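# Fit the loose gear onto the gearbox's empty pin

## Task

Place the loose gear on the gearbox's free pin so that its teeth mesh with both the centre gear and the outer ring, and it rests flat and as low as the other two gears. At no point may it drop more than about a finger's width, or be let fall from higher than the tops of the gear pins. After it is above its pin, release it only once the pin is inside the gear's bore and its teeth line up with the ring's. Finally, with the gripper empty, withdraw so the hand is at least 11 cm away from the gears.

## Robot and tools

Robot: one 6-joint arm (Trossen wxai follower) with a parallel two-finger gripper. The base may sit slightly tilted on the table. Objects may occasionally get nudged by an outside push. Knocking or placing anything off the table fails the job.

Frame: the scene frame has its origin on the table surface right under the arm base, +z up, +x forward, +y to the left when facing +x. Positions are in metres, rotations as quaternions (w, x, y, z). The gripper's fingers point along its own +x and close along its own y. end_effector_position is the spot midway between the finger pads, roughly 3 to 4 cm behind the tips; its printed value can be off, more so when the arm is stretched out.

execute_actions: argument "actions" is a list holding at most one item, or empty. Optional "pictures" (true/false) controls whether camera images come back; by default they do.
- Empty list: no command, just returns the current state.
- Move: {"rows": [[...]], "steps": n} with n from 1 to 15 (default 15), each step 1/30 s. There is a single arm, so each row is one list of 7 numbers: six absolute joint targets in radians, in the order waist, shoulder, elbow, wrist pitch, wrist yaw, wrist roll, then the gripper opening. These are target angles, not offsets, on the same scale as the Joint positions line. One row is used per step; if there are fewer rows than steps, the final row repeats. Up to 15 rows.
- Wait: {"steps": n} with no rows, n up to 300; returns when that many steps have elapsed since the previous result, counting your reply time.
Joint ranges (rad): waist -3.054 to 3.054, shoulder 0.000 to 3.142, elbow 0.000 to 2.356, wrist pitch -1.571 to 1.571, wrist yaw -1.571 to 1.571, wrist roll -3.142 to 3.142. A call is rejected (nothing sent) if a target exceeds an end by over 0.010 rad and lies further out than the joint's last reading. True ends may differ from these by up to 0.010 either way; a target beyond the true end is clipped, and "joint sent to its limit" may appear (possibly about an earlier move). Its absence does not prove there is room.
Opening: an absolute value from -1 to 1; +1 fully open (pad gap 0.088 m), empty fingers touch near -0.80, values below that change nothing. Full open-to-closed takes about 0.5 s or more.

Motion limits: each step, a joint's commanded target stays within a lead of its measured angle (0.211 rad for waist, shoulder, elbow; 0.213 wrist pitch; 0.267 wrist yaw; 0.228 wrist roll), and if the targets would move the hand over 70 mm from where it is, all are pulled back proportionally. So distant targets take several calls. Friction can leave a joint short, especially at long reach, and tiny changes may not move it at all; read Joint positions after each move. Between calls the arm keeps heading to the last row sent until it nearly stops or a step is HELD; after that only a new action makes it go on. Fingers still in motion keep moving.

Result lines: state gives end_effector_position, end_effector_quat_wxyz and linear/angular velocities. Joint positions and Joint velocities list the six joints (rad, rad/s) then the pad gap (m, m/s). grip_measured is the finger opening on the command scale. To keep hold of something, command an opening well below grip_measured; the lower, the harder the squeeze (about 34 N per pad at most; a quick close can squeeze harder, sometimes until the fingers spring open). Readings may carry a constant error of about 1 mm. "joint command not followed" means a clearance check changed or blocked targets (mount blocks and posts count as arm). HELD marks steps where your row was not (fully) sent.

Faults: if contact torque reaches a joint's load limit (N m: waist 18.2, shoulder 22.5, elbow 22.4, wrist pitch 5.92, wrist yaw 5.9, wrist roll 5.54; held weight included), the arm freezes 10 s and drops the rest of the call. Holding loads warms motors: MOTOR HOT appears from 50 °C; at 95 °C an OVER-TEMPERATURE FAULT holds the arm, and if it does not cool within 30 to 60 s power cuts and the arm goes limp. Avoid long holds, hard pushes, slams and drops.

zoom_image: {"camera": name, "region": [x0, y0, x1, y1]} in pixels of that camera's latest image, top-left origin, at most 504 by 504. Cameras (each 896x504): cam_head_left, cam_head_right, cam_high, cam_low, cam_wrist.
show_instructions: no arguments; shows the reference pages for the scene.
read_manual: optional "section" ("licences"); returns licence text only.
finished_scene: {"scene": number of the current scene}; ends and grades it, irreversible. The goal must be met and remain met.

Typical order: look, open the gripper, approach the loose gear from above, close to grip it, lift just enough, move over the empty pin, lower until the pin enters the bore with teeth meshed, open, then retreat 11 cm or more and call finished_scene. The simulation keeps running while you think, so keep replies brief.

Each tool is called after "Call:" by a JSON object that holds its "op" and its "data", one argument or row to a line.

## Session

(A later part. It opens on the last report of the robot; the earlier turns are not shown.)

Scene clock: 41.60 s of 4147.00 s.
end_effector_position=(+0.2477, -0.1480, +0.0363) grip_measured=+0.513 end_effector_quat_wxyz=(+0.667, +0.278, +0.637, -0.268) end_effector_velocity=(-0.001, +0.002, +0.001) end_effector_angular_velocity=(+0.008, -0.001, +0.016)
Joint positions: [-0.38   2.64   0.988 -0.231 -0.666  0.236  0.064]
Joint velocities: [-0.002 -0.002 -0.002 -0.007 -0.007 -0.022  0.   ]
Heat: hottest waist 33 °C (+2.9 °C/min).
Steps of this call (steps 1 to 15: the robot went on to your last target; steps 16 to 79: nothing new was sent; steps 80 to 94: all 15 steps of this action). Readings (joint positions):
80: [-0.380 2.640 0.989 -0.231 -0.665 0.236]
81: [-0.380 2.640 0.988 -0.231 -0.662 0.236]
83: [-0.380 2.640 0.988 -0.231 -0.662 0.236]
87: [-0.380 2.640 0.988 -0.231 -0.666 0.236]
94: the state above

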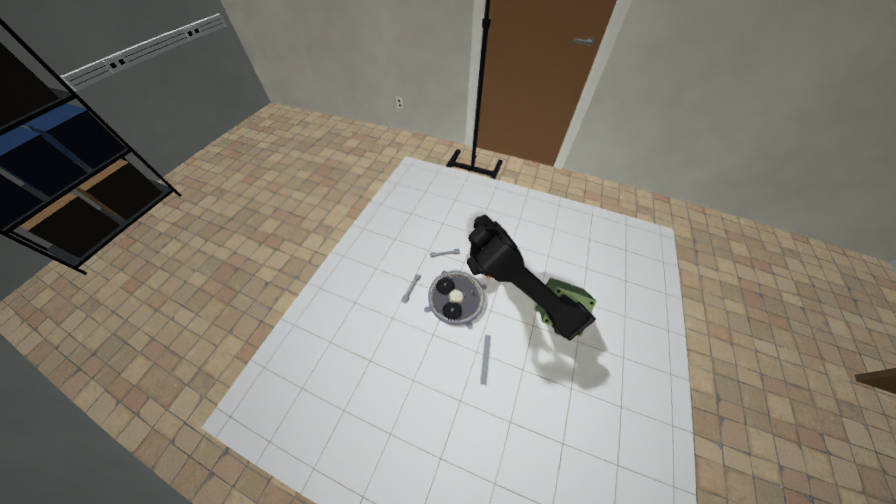

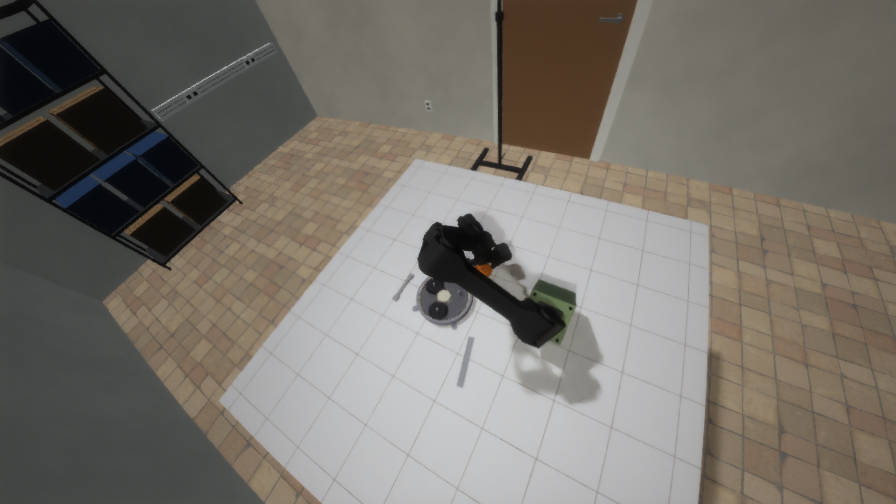

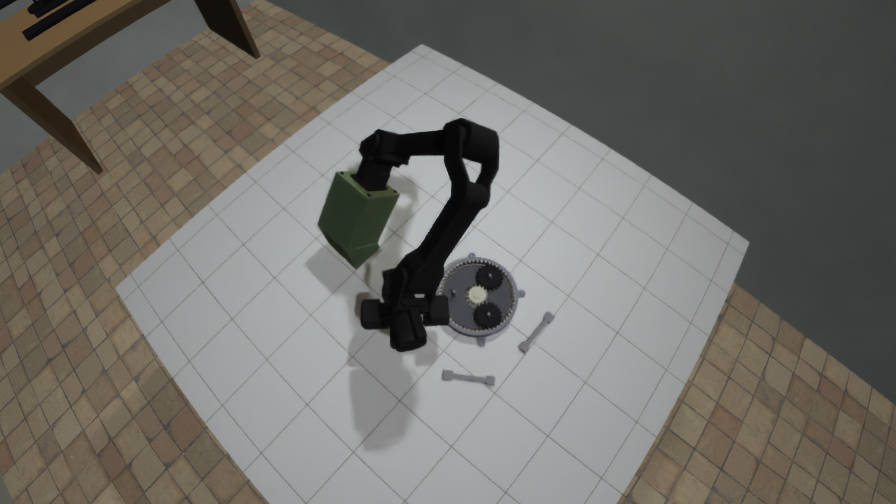

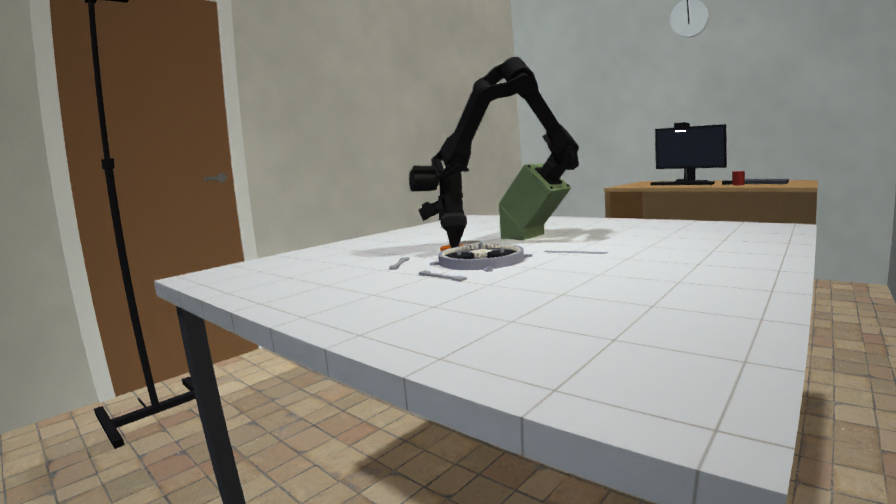

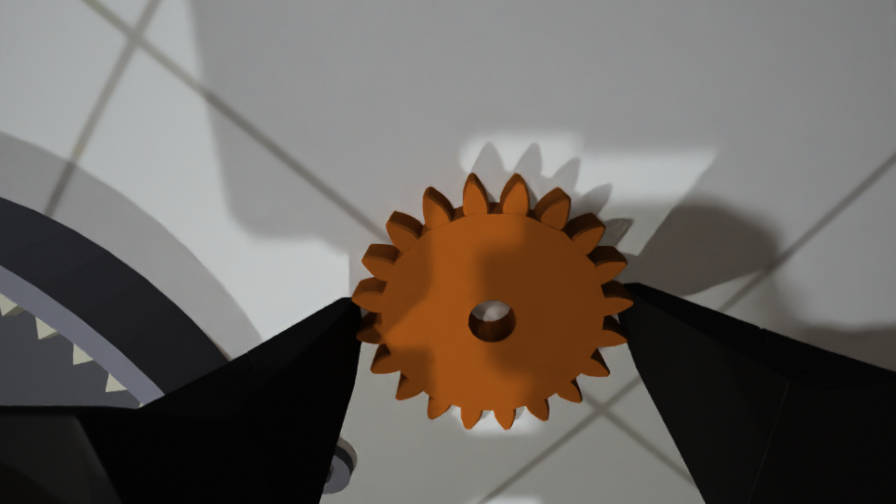

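Call:
{"op": "execute_actions", "data": {
  "actions": [
    {"rows":[[-0.41,2.61,0.995,-0.295,-0.658,0.2,0.25],[-0.41,2.61,0.995,-0.295,-0.658,0.2,0.25],[-0.41,2.61,0.995,-0.295,-0.658,0.2,0.25],[-0.445,2.575,1.005,-0.37,-0.647,0.16,0.25],[-0.445,2.575,1.005,-0.37,-0.647,0.16,0.25],[-0.445,2.575,1.005,-0.37,-0.647,0.16,0.25],[-0.475,2.54,1.015,-0.435,-0.636,0.125,0.25],[-0.475,2.54,1.015,-0.435,-0.636,0.125,0.25],[-0.475,2.54,1.015,-0.435,-0.636,0.125,0.25],[-0.51,2.5,1.02,-0.5,-0.625,0.08,0.25]],"steps":15}
  ],
  "pictures": false
}}

Call:
{"op": "execute_actions", "data": {
  "actions": [
    {"rows":[[-0.42,2.38,0.97,-0.47,-0.65,-0.15,0.25],[-0.42,2.38,0.97,-0.47,-0.65,-0.15,0.25],[-0.42,2.38,0.97,-0.47,-0.65,-0.15,0.25],[-0.33,2.28,0.92,-0.45,-0.675,-0.4,0.25],[-0.33,2.28,0.92,-0.45,-0.675,-0.4,0.25],[-0.33,2.28,0.92,-0.45,-0.675,-0.4,0.25],[-0.24,2.19,0.87,-0.43,-0.70,-0.7,0.25],[-0.24,2.19,0.87,-0.43,-0.70,-0.7,0.25],[-0.24,2.19,0.87,-0.43,-0.70,-0.7,0.25],[-0.146,2.14,0.823,-0.39,-0.722,-0.965,0.25]],"steps":15}
  ],
  "pictures": false
}}

Call:
{"op": "execute_actions", "data": {
  "actions": [
    {"steps":20}
  ]
}}

Scene clock: 56.43 s of 4147.00 s.
end_effector_position=(+0.2415, -0.1469, +0.0874) grip_measured=+0.510 end_effector_quat_wxyz=(+0.661, +0.286, +0.640, -0.268) end_effector_velocity=(+0.002, +0.003, +0.045) end_effector_angular_velocity=(-0.001, -0.018, +0.051)
Joint positions: [-0.5    2.521  1.012 -0.477 -0.632  0.097  0.064]
Joint velocities: [-0.085 -0.11   0.032 -0.183  0.022 -0.139 -0.   ]
Heat: hottest shoulder 35 °C (+4.3 °C/min).
Steps of this call (steps 1 to 15: the robot went on to your last target; steps 16 to 430: nothing new was sent; steps 431 to 445: all 15 steps of this action). Readings (joint positions):
431: [-0.381 2.639 0.987 -0.238 -0.666 0.234]
432: [-0.385 2.638 0.988 -0.254 -0.666 0.227]
434: [-0.397 2.630 0.989 -0.286 -0.663 0.209]
438: [-0.438 2.592 0.997 -0.371 -0.650 0.164]
445: the state above

Scene clock: 56.93 s of 4147.00 s.
end_effector_position=(+0.2725, -0.0304, +0.0854) grip_measured=+0.510 end_effector_quat_wxyz=(+0.703, -0.139, +0.684, +0.136) end_effector_velocity=(-0.034, +0.061, -0.030) end_effector_angular_velocity=(-0.012, +0.098, +1.817)
Joint positions: [-0.159  2.168  0.843 -0.402 -0.714 -0.683  0.064]
Joint velocities: [ 0.198 -0.129 -0.164  0.066 -0.037 -1.648 -0.   ]
Heat: hottest shoulder 35 °C (+4.2 °C/min).
Steps of this call (steps 1 to 15: all 15 steps of this action). Readings (joint positions):
1: [-0.498 2.505 1.009 -0.477 -0.631 0.056]
2: [-0.485 2.485 0.998 -0.478 -0.630 0.004]
4: [-0.446 2.429 0.979 -0.469 -0.640 -0.084]
8: [-0.330 2.294 0.929 -0.444 -0.672 -0.302]
15: the state above

Scene clock: 57.60 s of 4147.00 s.
end_effector_position=(+0.2710, -0.0257, +0.0844) grip_measured=+0.510 end_effector_quat_wxyz=(+0.675, -0.240, +0.657, +0.235) end_effector_velocity=(-0.001, +0.003, +0.001) end_effector_angular_velocity=(+0.007, +0.001, +0.008)
Joint positions: [-0.146  2.153  0.829 -0.392 -0.718 -0.96   0.064]
Joint velocities: [ 0.002 -0.007 -0.002 -0.007 -0.007 -0.007 -0.   ]
Heat: hottest shoulder 35 °C (+4.2 °C/min).
Steps of this call (steps 1 to 20: the robot went on to your last target). Readings (joint positions):
1: [-0.154 2.165 0.839 -0.400 -0.715 -0.738]
2: [-0.153 2.162 0.835 -0.398 -0.715 -0.792]
4: [-0.151 2.159 0.832 -0.395 -0.716 -0.867]
8: [-0.148 2.154 0.830 -0.393 -0.718 -0.932]
20: the state above

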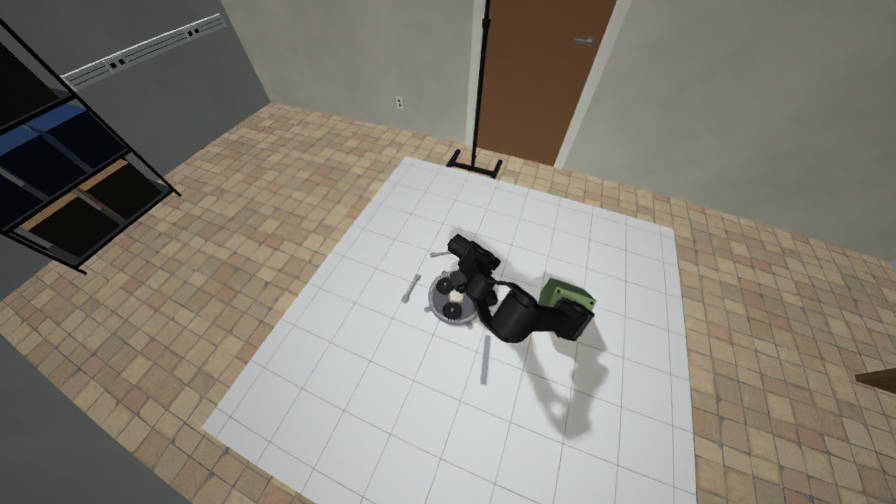

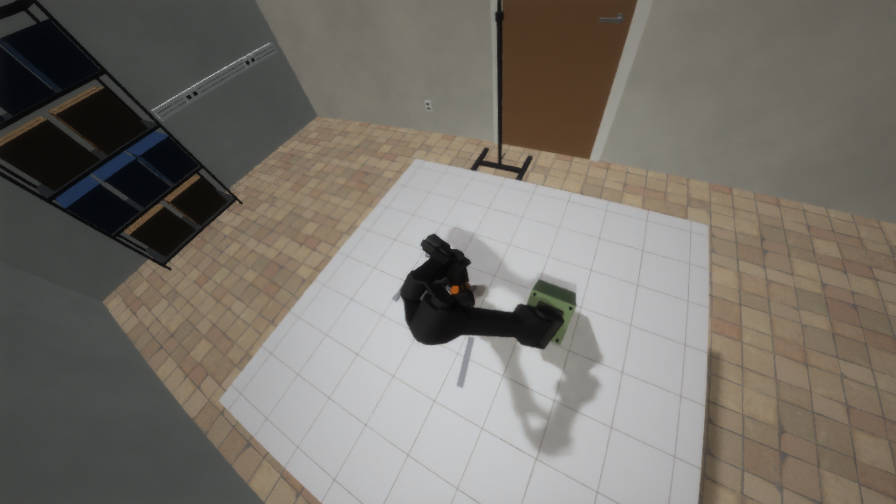

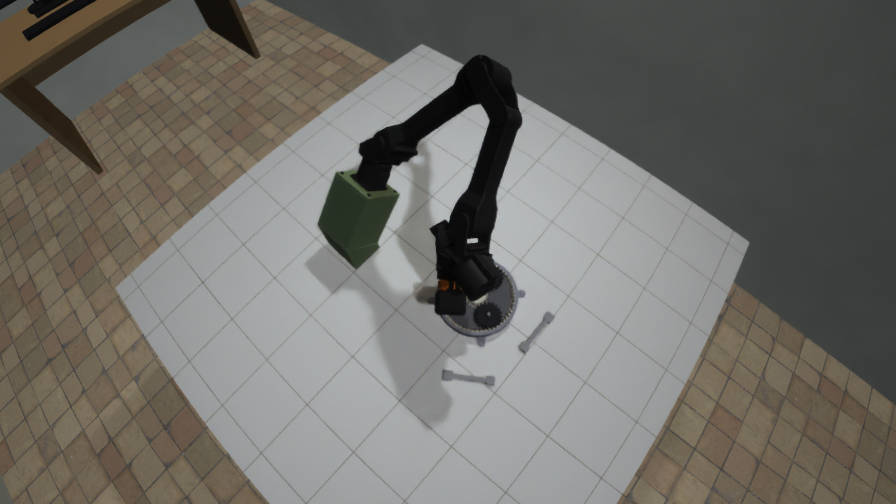

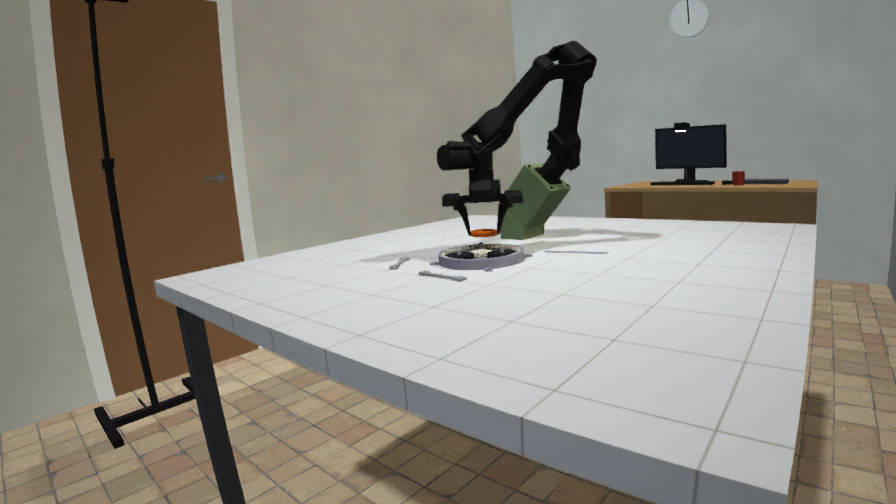

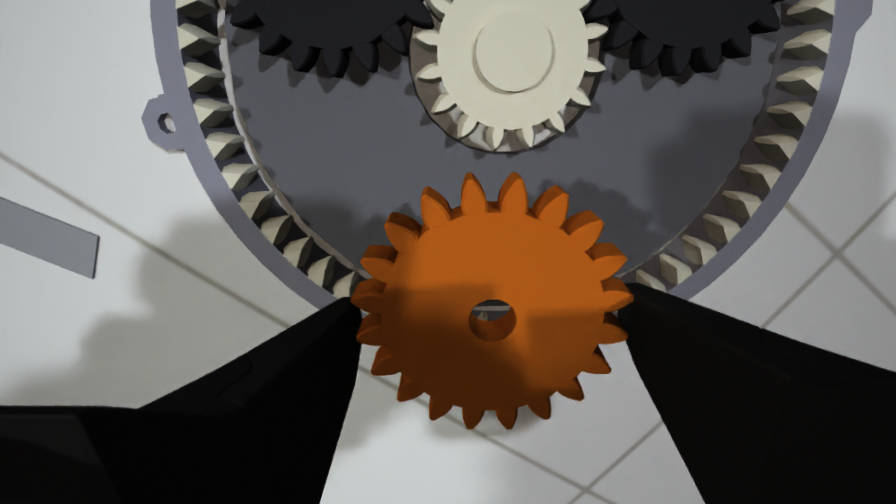

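Call:
{"op": "execute_actions", "data": {
  "actions": []
}}

Scene clock: 74.90 s of 4147.00 s.
end_effector_position=(+0.2709, -0.0252, +0.0846) grip_measured=+0.506 end_effector_quat_wxyz=(+0.675, -0.240, +0.656, +0.236) end_effector_velocity=(-0.005, +0.001, -0.001) end_effector_angular_velocity=(+0.010, +0.009, +0.009)
Joint positions: [-0.146  2.15   0.827 -0.392 -0.719 -0.961  0.064]
Joint velocities: [-0.002 -0.002 -0.012 -0.007 -0.007 -0.022 -0.001]
Heat: hottest shoulder 36 °C (+5.0 °C/min).
Steps of this call (steps 1 to 15: the robot went on to your last target; steps 16 to 519: nothing new was sent). Readings (joint positions):
1: [-0.146 2.153 0.829 -0.392 -0.718 -0.960]
2: [-0.146 2.153 0.829 -0.392 -0.718 -0.960]
4: [-0.146 2.153 0.829 -0.392 -0.718 -0.960]
8: [-0.146 2.153 0.829 -0.392 -0.718 -0.960]
519: the state above
The arm was judged still, so your last target was given up. Only a new action makes it travel on or press farther. Fingers that are still opening or closing keep moving.

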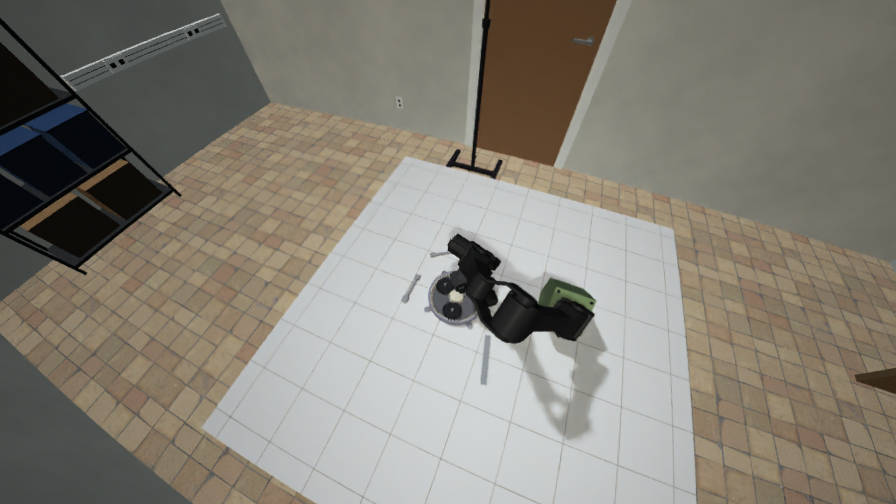

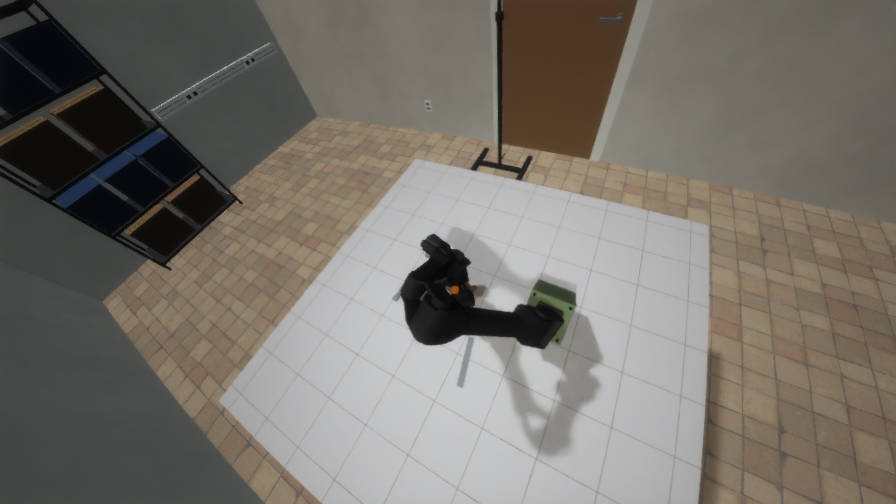

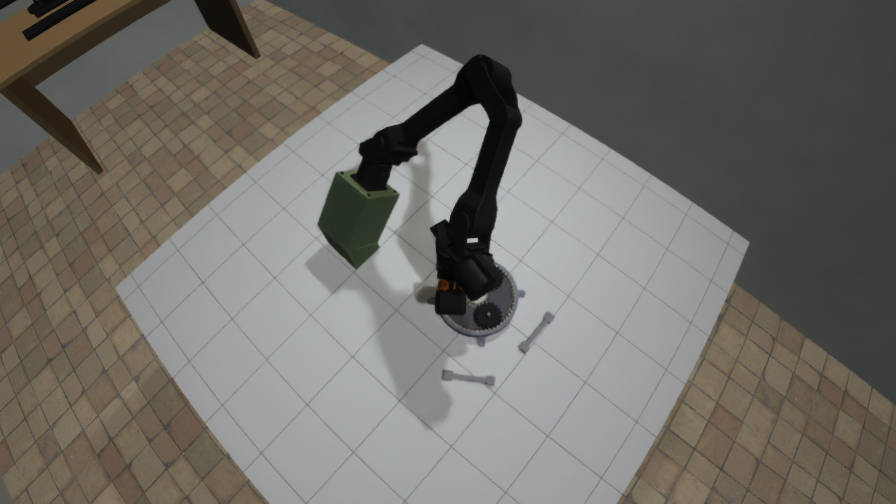

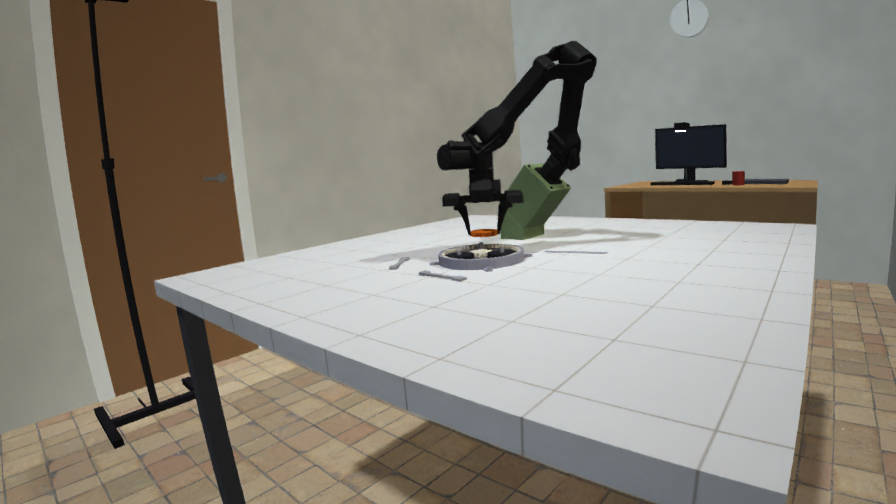

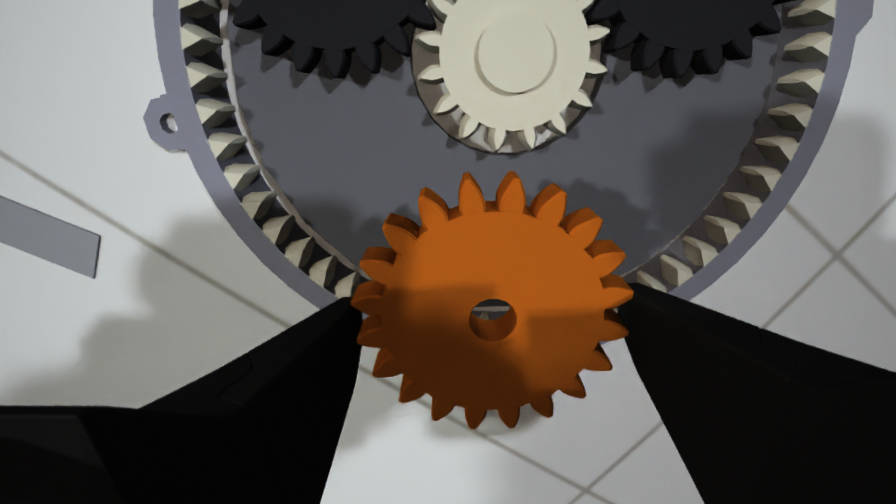

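Call:
{"op": "execute_actions", "data": {
  "actions": [
    {"rows":[[-0.138,2.172,0.872,-0.424,-0.72,-0.963,0.25]],"steps":15}
  ]
}}

Call:
{"op": "zoom_image", "data": {
  "camera": "cam_low",
  "region": [420,200,560,290]
}}

Scene clock: 85.43 s of 4147.00 s.
end_effector_position=(+0.2773, -0.0240, +0.0850) grip_measured=+0.505 end_effector_quat_wxyz=(+0.672, -0.239, +0.659, +0.238) end_effector_velocity=(-0.005, +0.001, -0.000) end_effector_angular_velocity=(+0.012, +0.016, +0.003)
Joint positions: [-0.138  2.163  0.863 -0.422 -0.719 -0.961  0.064]
Joint velocities: [-0.002  0.002 -0.002 -0.022 -0.007 -0.022  0.001]
Heat: hottest shoulder 37 °C (+5.0 °C/min).
Steps of this call (steps 1 to 301: nothing new was sent; steps 302 to 316: all 15 steps of this action). Readings (joint positions):
302: [-0.145 2.150 0.830 -0.397 -0.719 -0.961]
303: [-0.144 2.152 0.836 -0.405 -0.719 -0.961]
305: [-0.141 2.156 0.849 -0.411 -0.719 -0.961]
309: [-0.139 2.160 0.861 -0.419 -0.719 -0.961]
316: the state above

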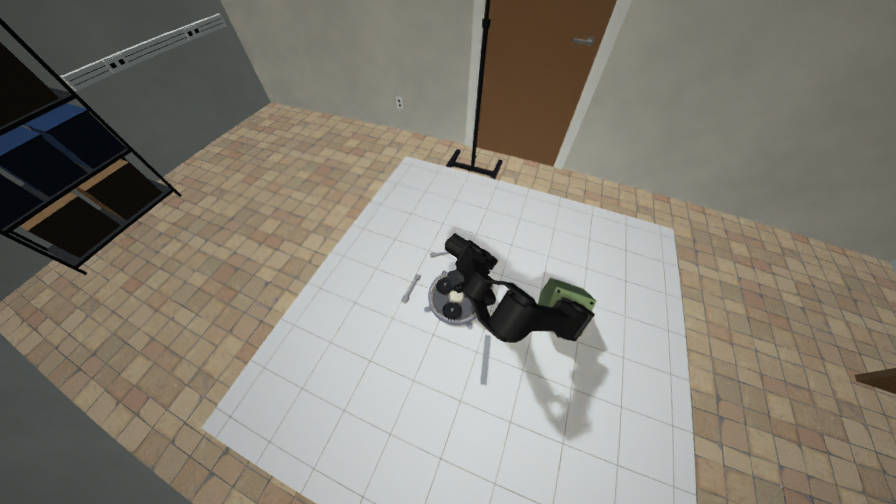

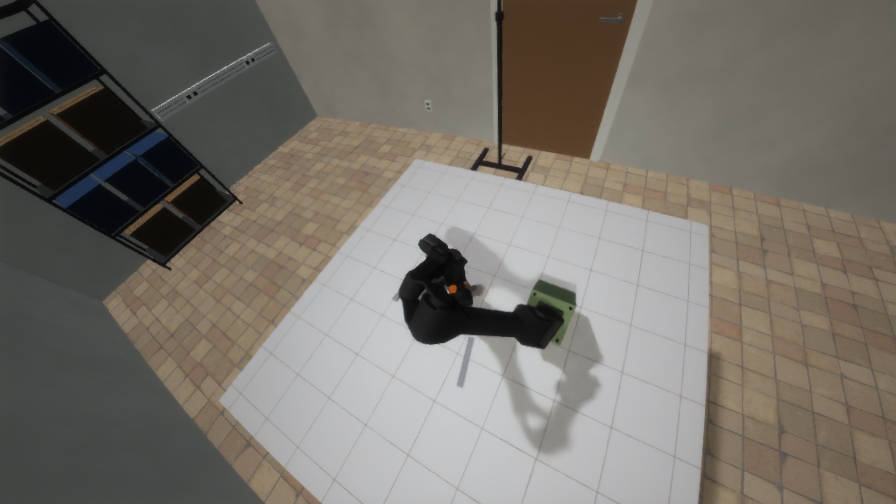

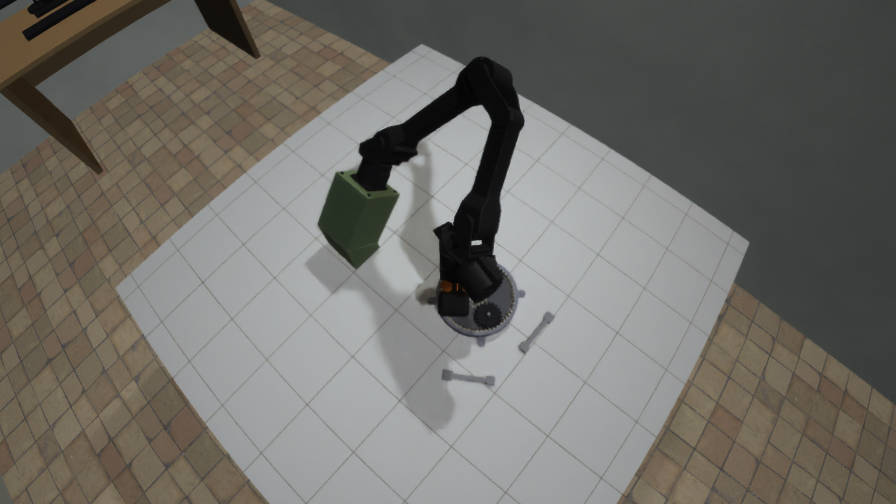

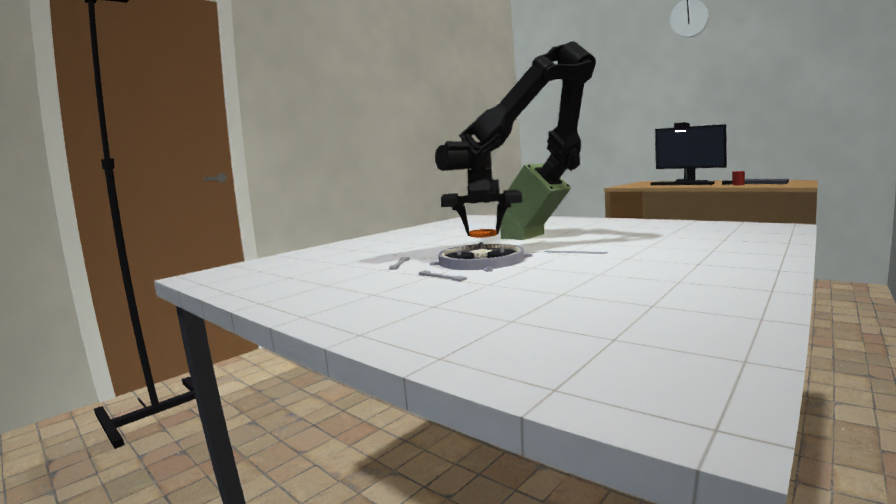

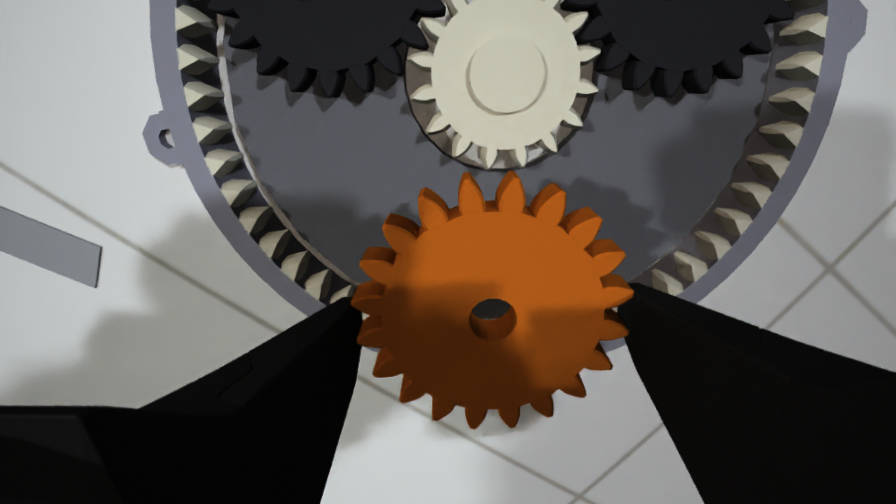

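Region (420, 200, 560, 290) of cam_low's 896x504 image, scaled by 3.600, with more detail than that image has; it fills the top 324 rows of this view, and the rest is white.

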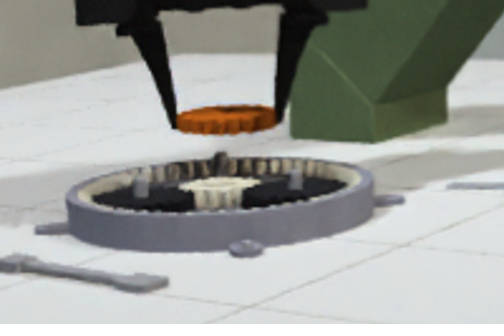

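Call:
{"op": "execute_actions", "data": {
  "actions": [
    {"rows":[[-0.129,2.212,0.89,-0.393,-0.72,-0.963,0.25]],"steps":15}
  ]
}}

Call:
{"op": "zoom_image", "data": {
  "camera": "cam_low",
  "region": [420,200,560,290]
}}

Scene clock: 94.90 s of 4147.00 s.
end_effector_position=(+0.2818, -0.0287, +0.0775) grip_measured=+0.505 end_effector_quat_wxyz=(+0.670, -0.243, +0.659, +0.242) end_effector_velocity=(-0.001, +0.003, +0.001) end_effector_angular_velocity=(+0.023, -0.002, +0.001)
Joint positions: [-0.129  2.203  0.882 -0.395 -0.719 -0.962  0.064]
Joint velocities: [-0.002 -0.002 -0.002 -0.007 -0.022 -0.007 -0.   ]
Heat: hottest waist 36 °C (+3.0 °C/min).
Steps of this call (steps 1 to 15: the robot went on to your last target; steps 16 to 269: nothing new was sent; steps 270 to 284: all 15 steps of this action). Readings (joint positions):
270: [-0.137 2.169 0.867 -0.422 -0.719 -0.962]
271: [-0.136 2.175 0.871 -0.414 -0.719 -0.962]
273: [-0.132 2.190 0.878 -0.404 -0.719 -0.962]
277: [-0.130 2.201 0.880 -0.398 -0.719 -0.962]
284: the state above

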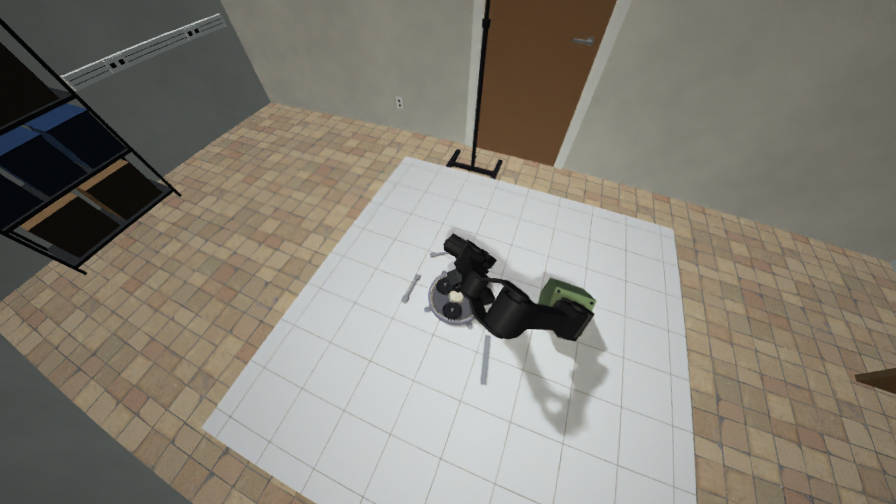

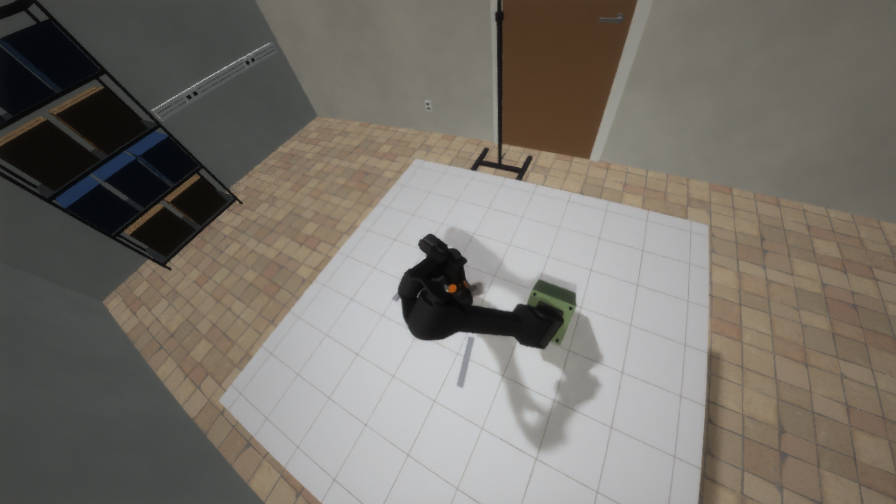

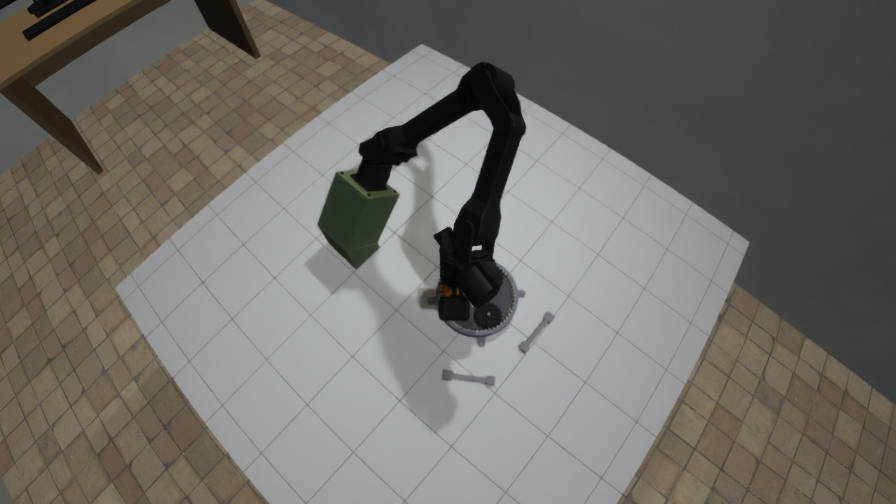

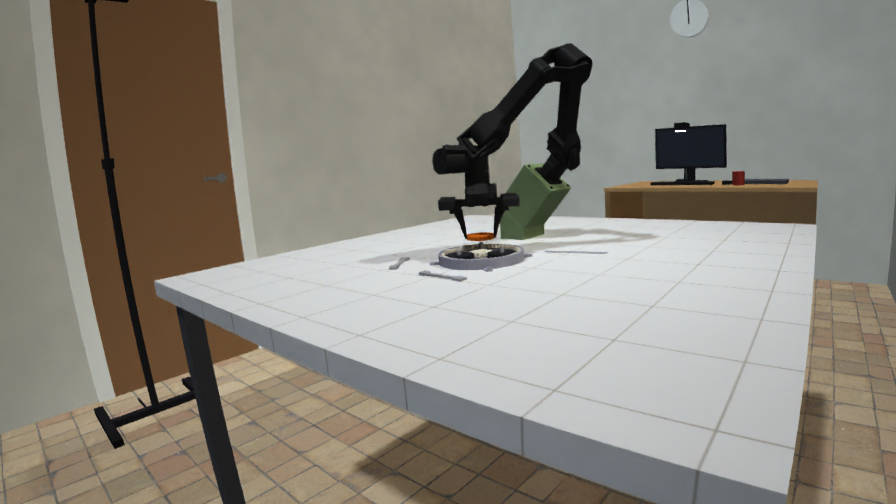

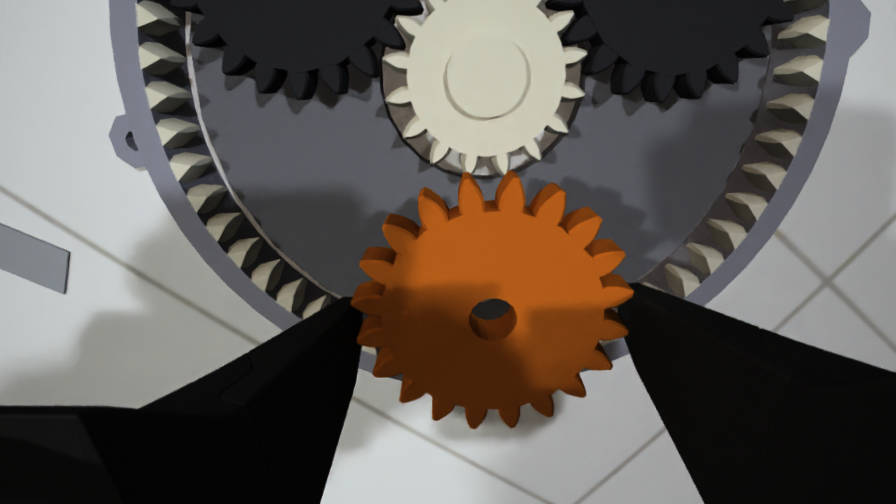

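Region (420, 200, 560, 290) of cam_low's 896x504 image, scaled by 3.600, with more detail than that image has; it fills the top 324 rows of this view, and the rest is white.

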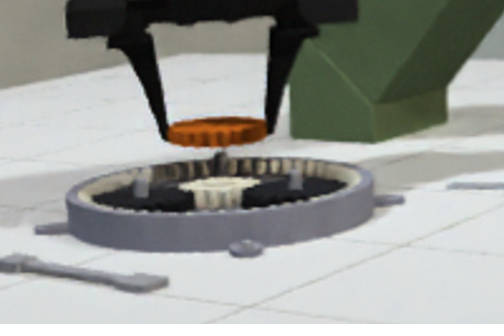

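Call:
{"op": "execute_actions", "data": {
  "actions": [
    {"rows":[[-0.121,2.232,0.894,-0.371,-0.72,-0.963,0.25]],"steps":15}
  ]
}}

Call:
{"op": "zoom_image", "data": {
  "camera": "cam_wrist",
  "region": [340,40,660,380]
}}

Call:
{"op": "zoom_image", "data": {
  "camera": "cam_low",
  "region": [420,200,560,290]
}}

Scene clock: 100.40 s of 4147.00 s.
end_effector_position=(+0.2830, -0.0308, +0.0723) grip_measured=+0.505 end_effector_quat_wxyz=(+0.669, -0.247, +0.658, +0.244) end_effector_velocity=(+0.002, +0.003, +0.001) end_effector_angular_velocity=(+0.020, -0.012, +0.011)
Joint positions: [-0.122  2.223  0.886 -0.373 -0.719 -0.962  0.064]
Joint velocities: [-0.002 -0.002 -0.002  0.007 -0.022 -0.007 -0.   ]
Heat: hottest waist 36 °C (+3.0 °C/min).
Steps of this call (steps 1 to 15: the robot went on to your last target; steps 16 to 150: nothing new was sent; steps 151 to 165: all 15 steps of this action). Readings (joint positions):
151: [-0.129 2.206 0.883 -0.392 -0.719 -0.962]
152: [-0.127 2.209 0.884 -0.386 -0.719 -0.962]
154: [-0.124 2.216 0.886 -0.379 -0.719 -0.962]
158: [-0.122 2.222 0.886 -0.375 -0.719 -0.962]
165: the state above

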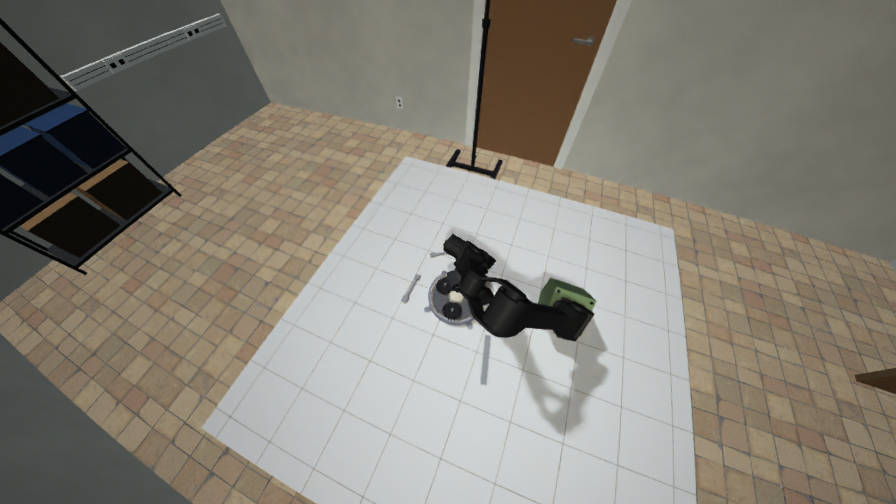

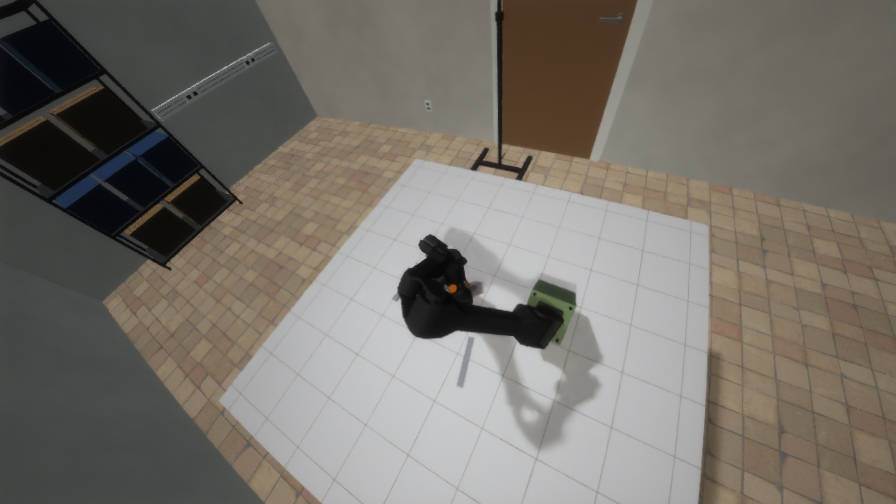

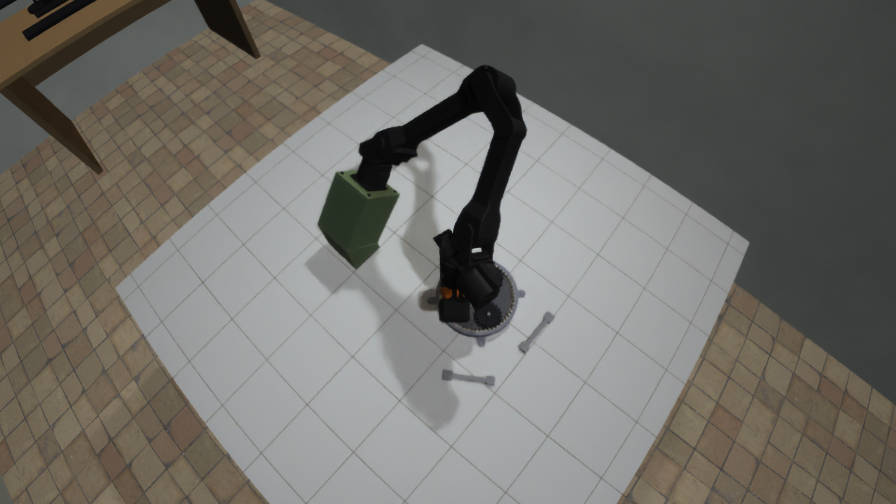

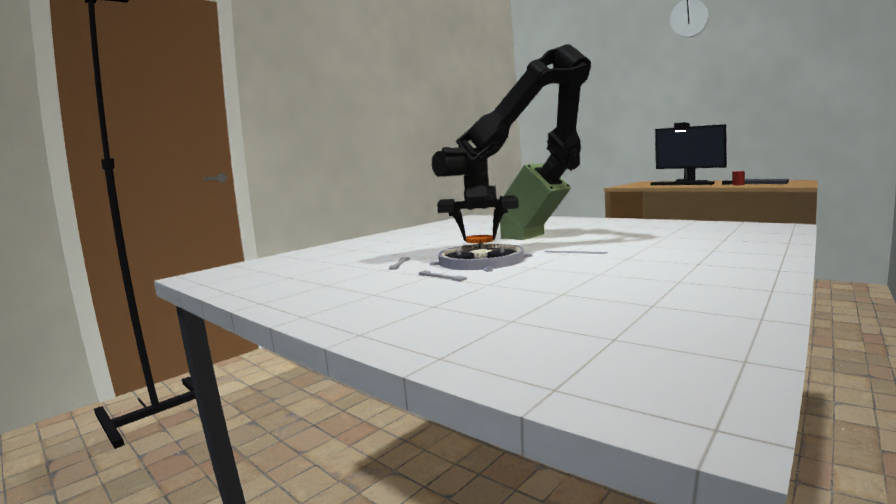

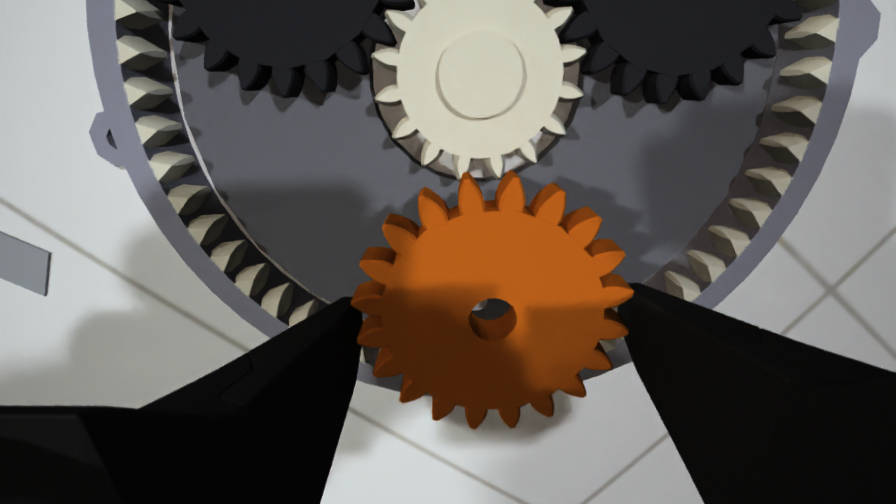

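Region (340, 40, 660, 380) of cam_wrist's 896x504 image, scaled by 1.482, with more detail than that image has; it fills the left 474 columns of this view, and the rest is white.

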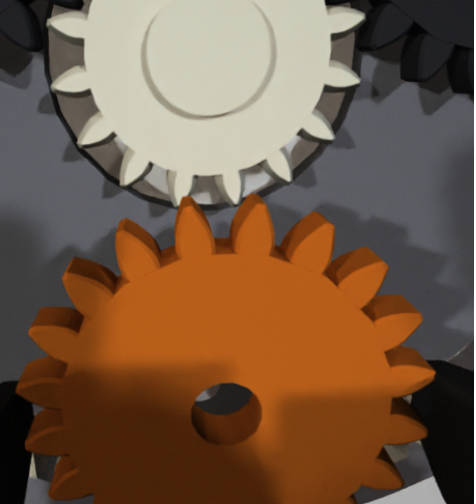

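Region (420, 200, 560, 290) of cam_low's 896x504 image, scaled by 3.600, with more detail than that image has; it fills the top 324 rows of this view, and the rest is white.

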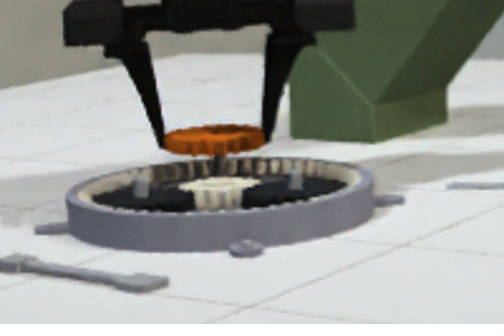

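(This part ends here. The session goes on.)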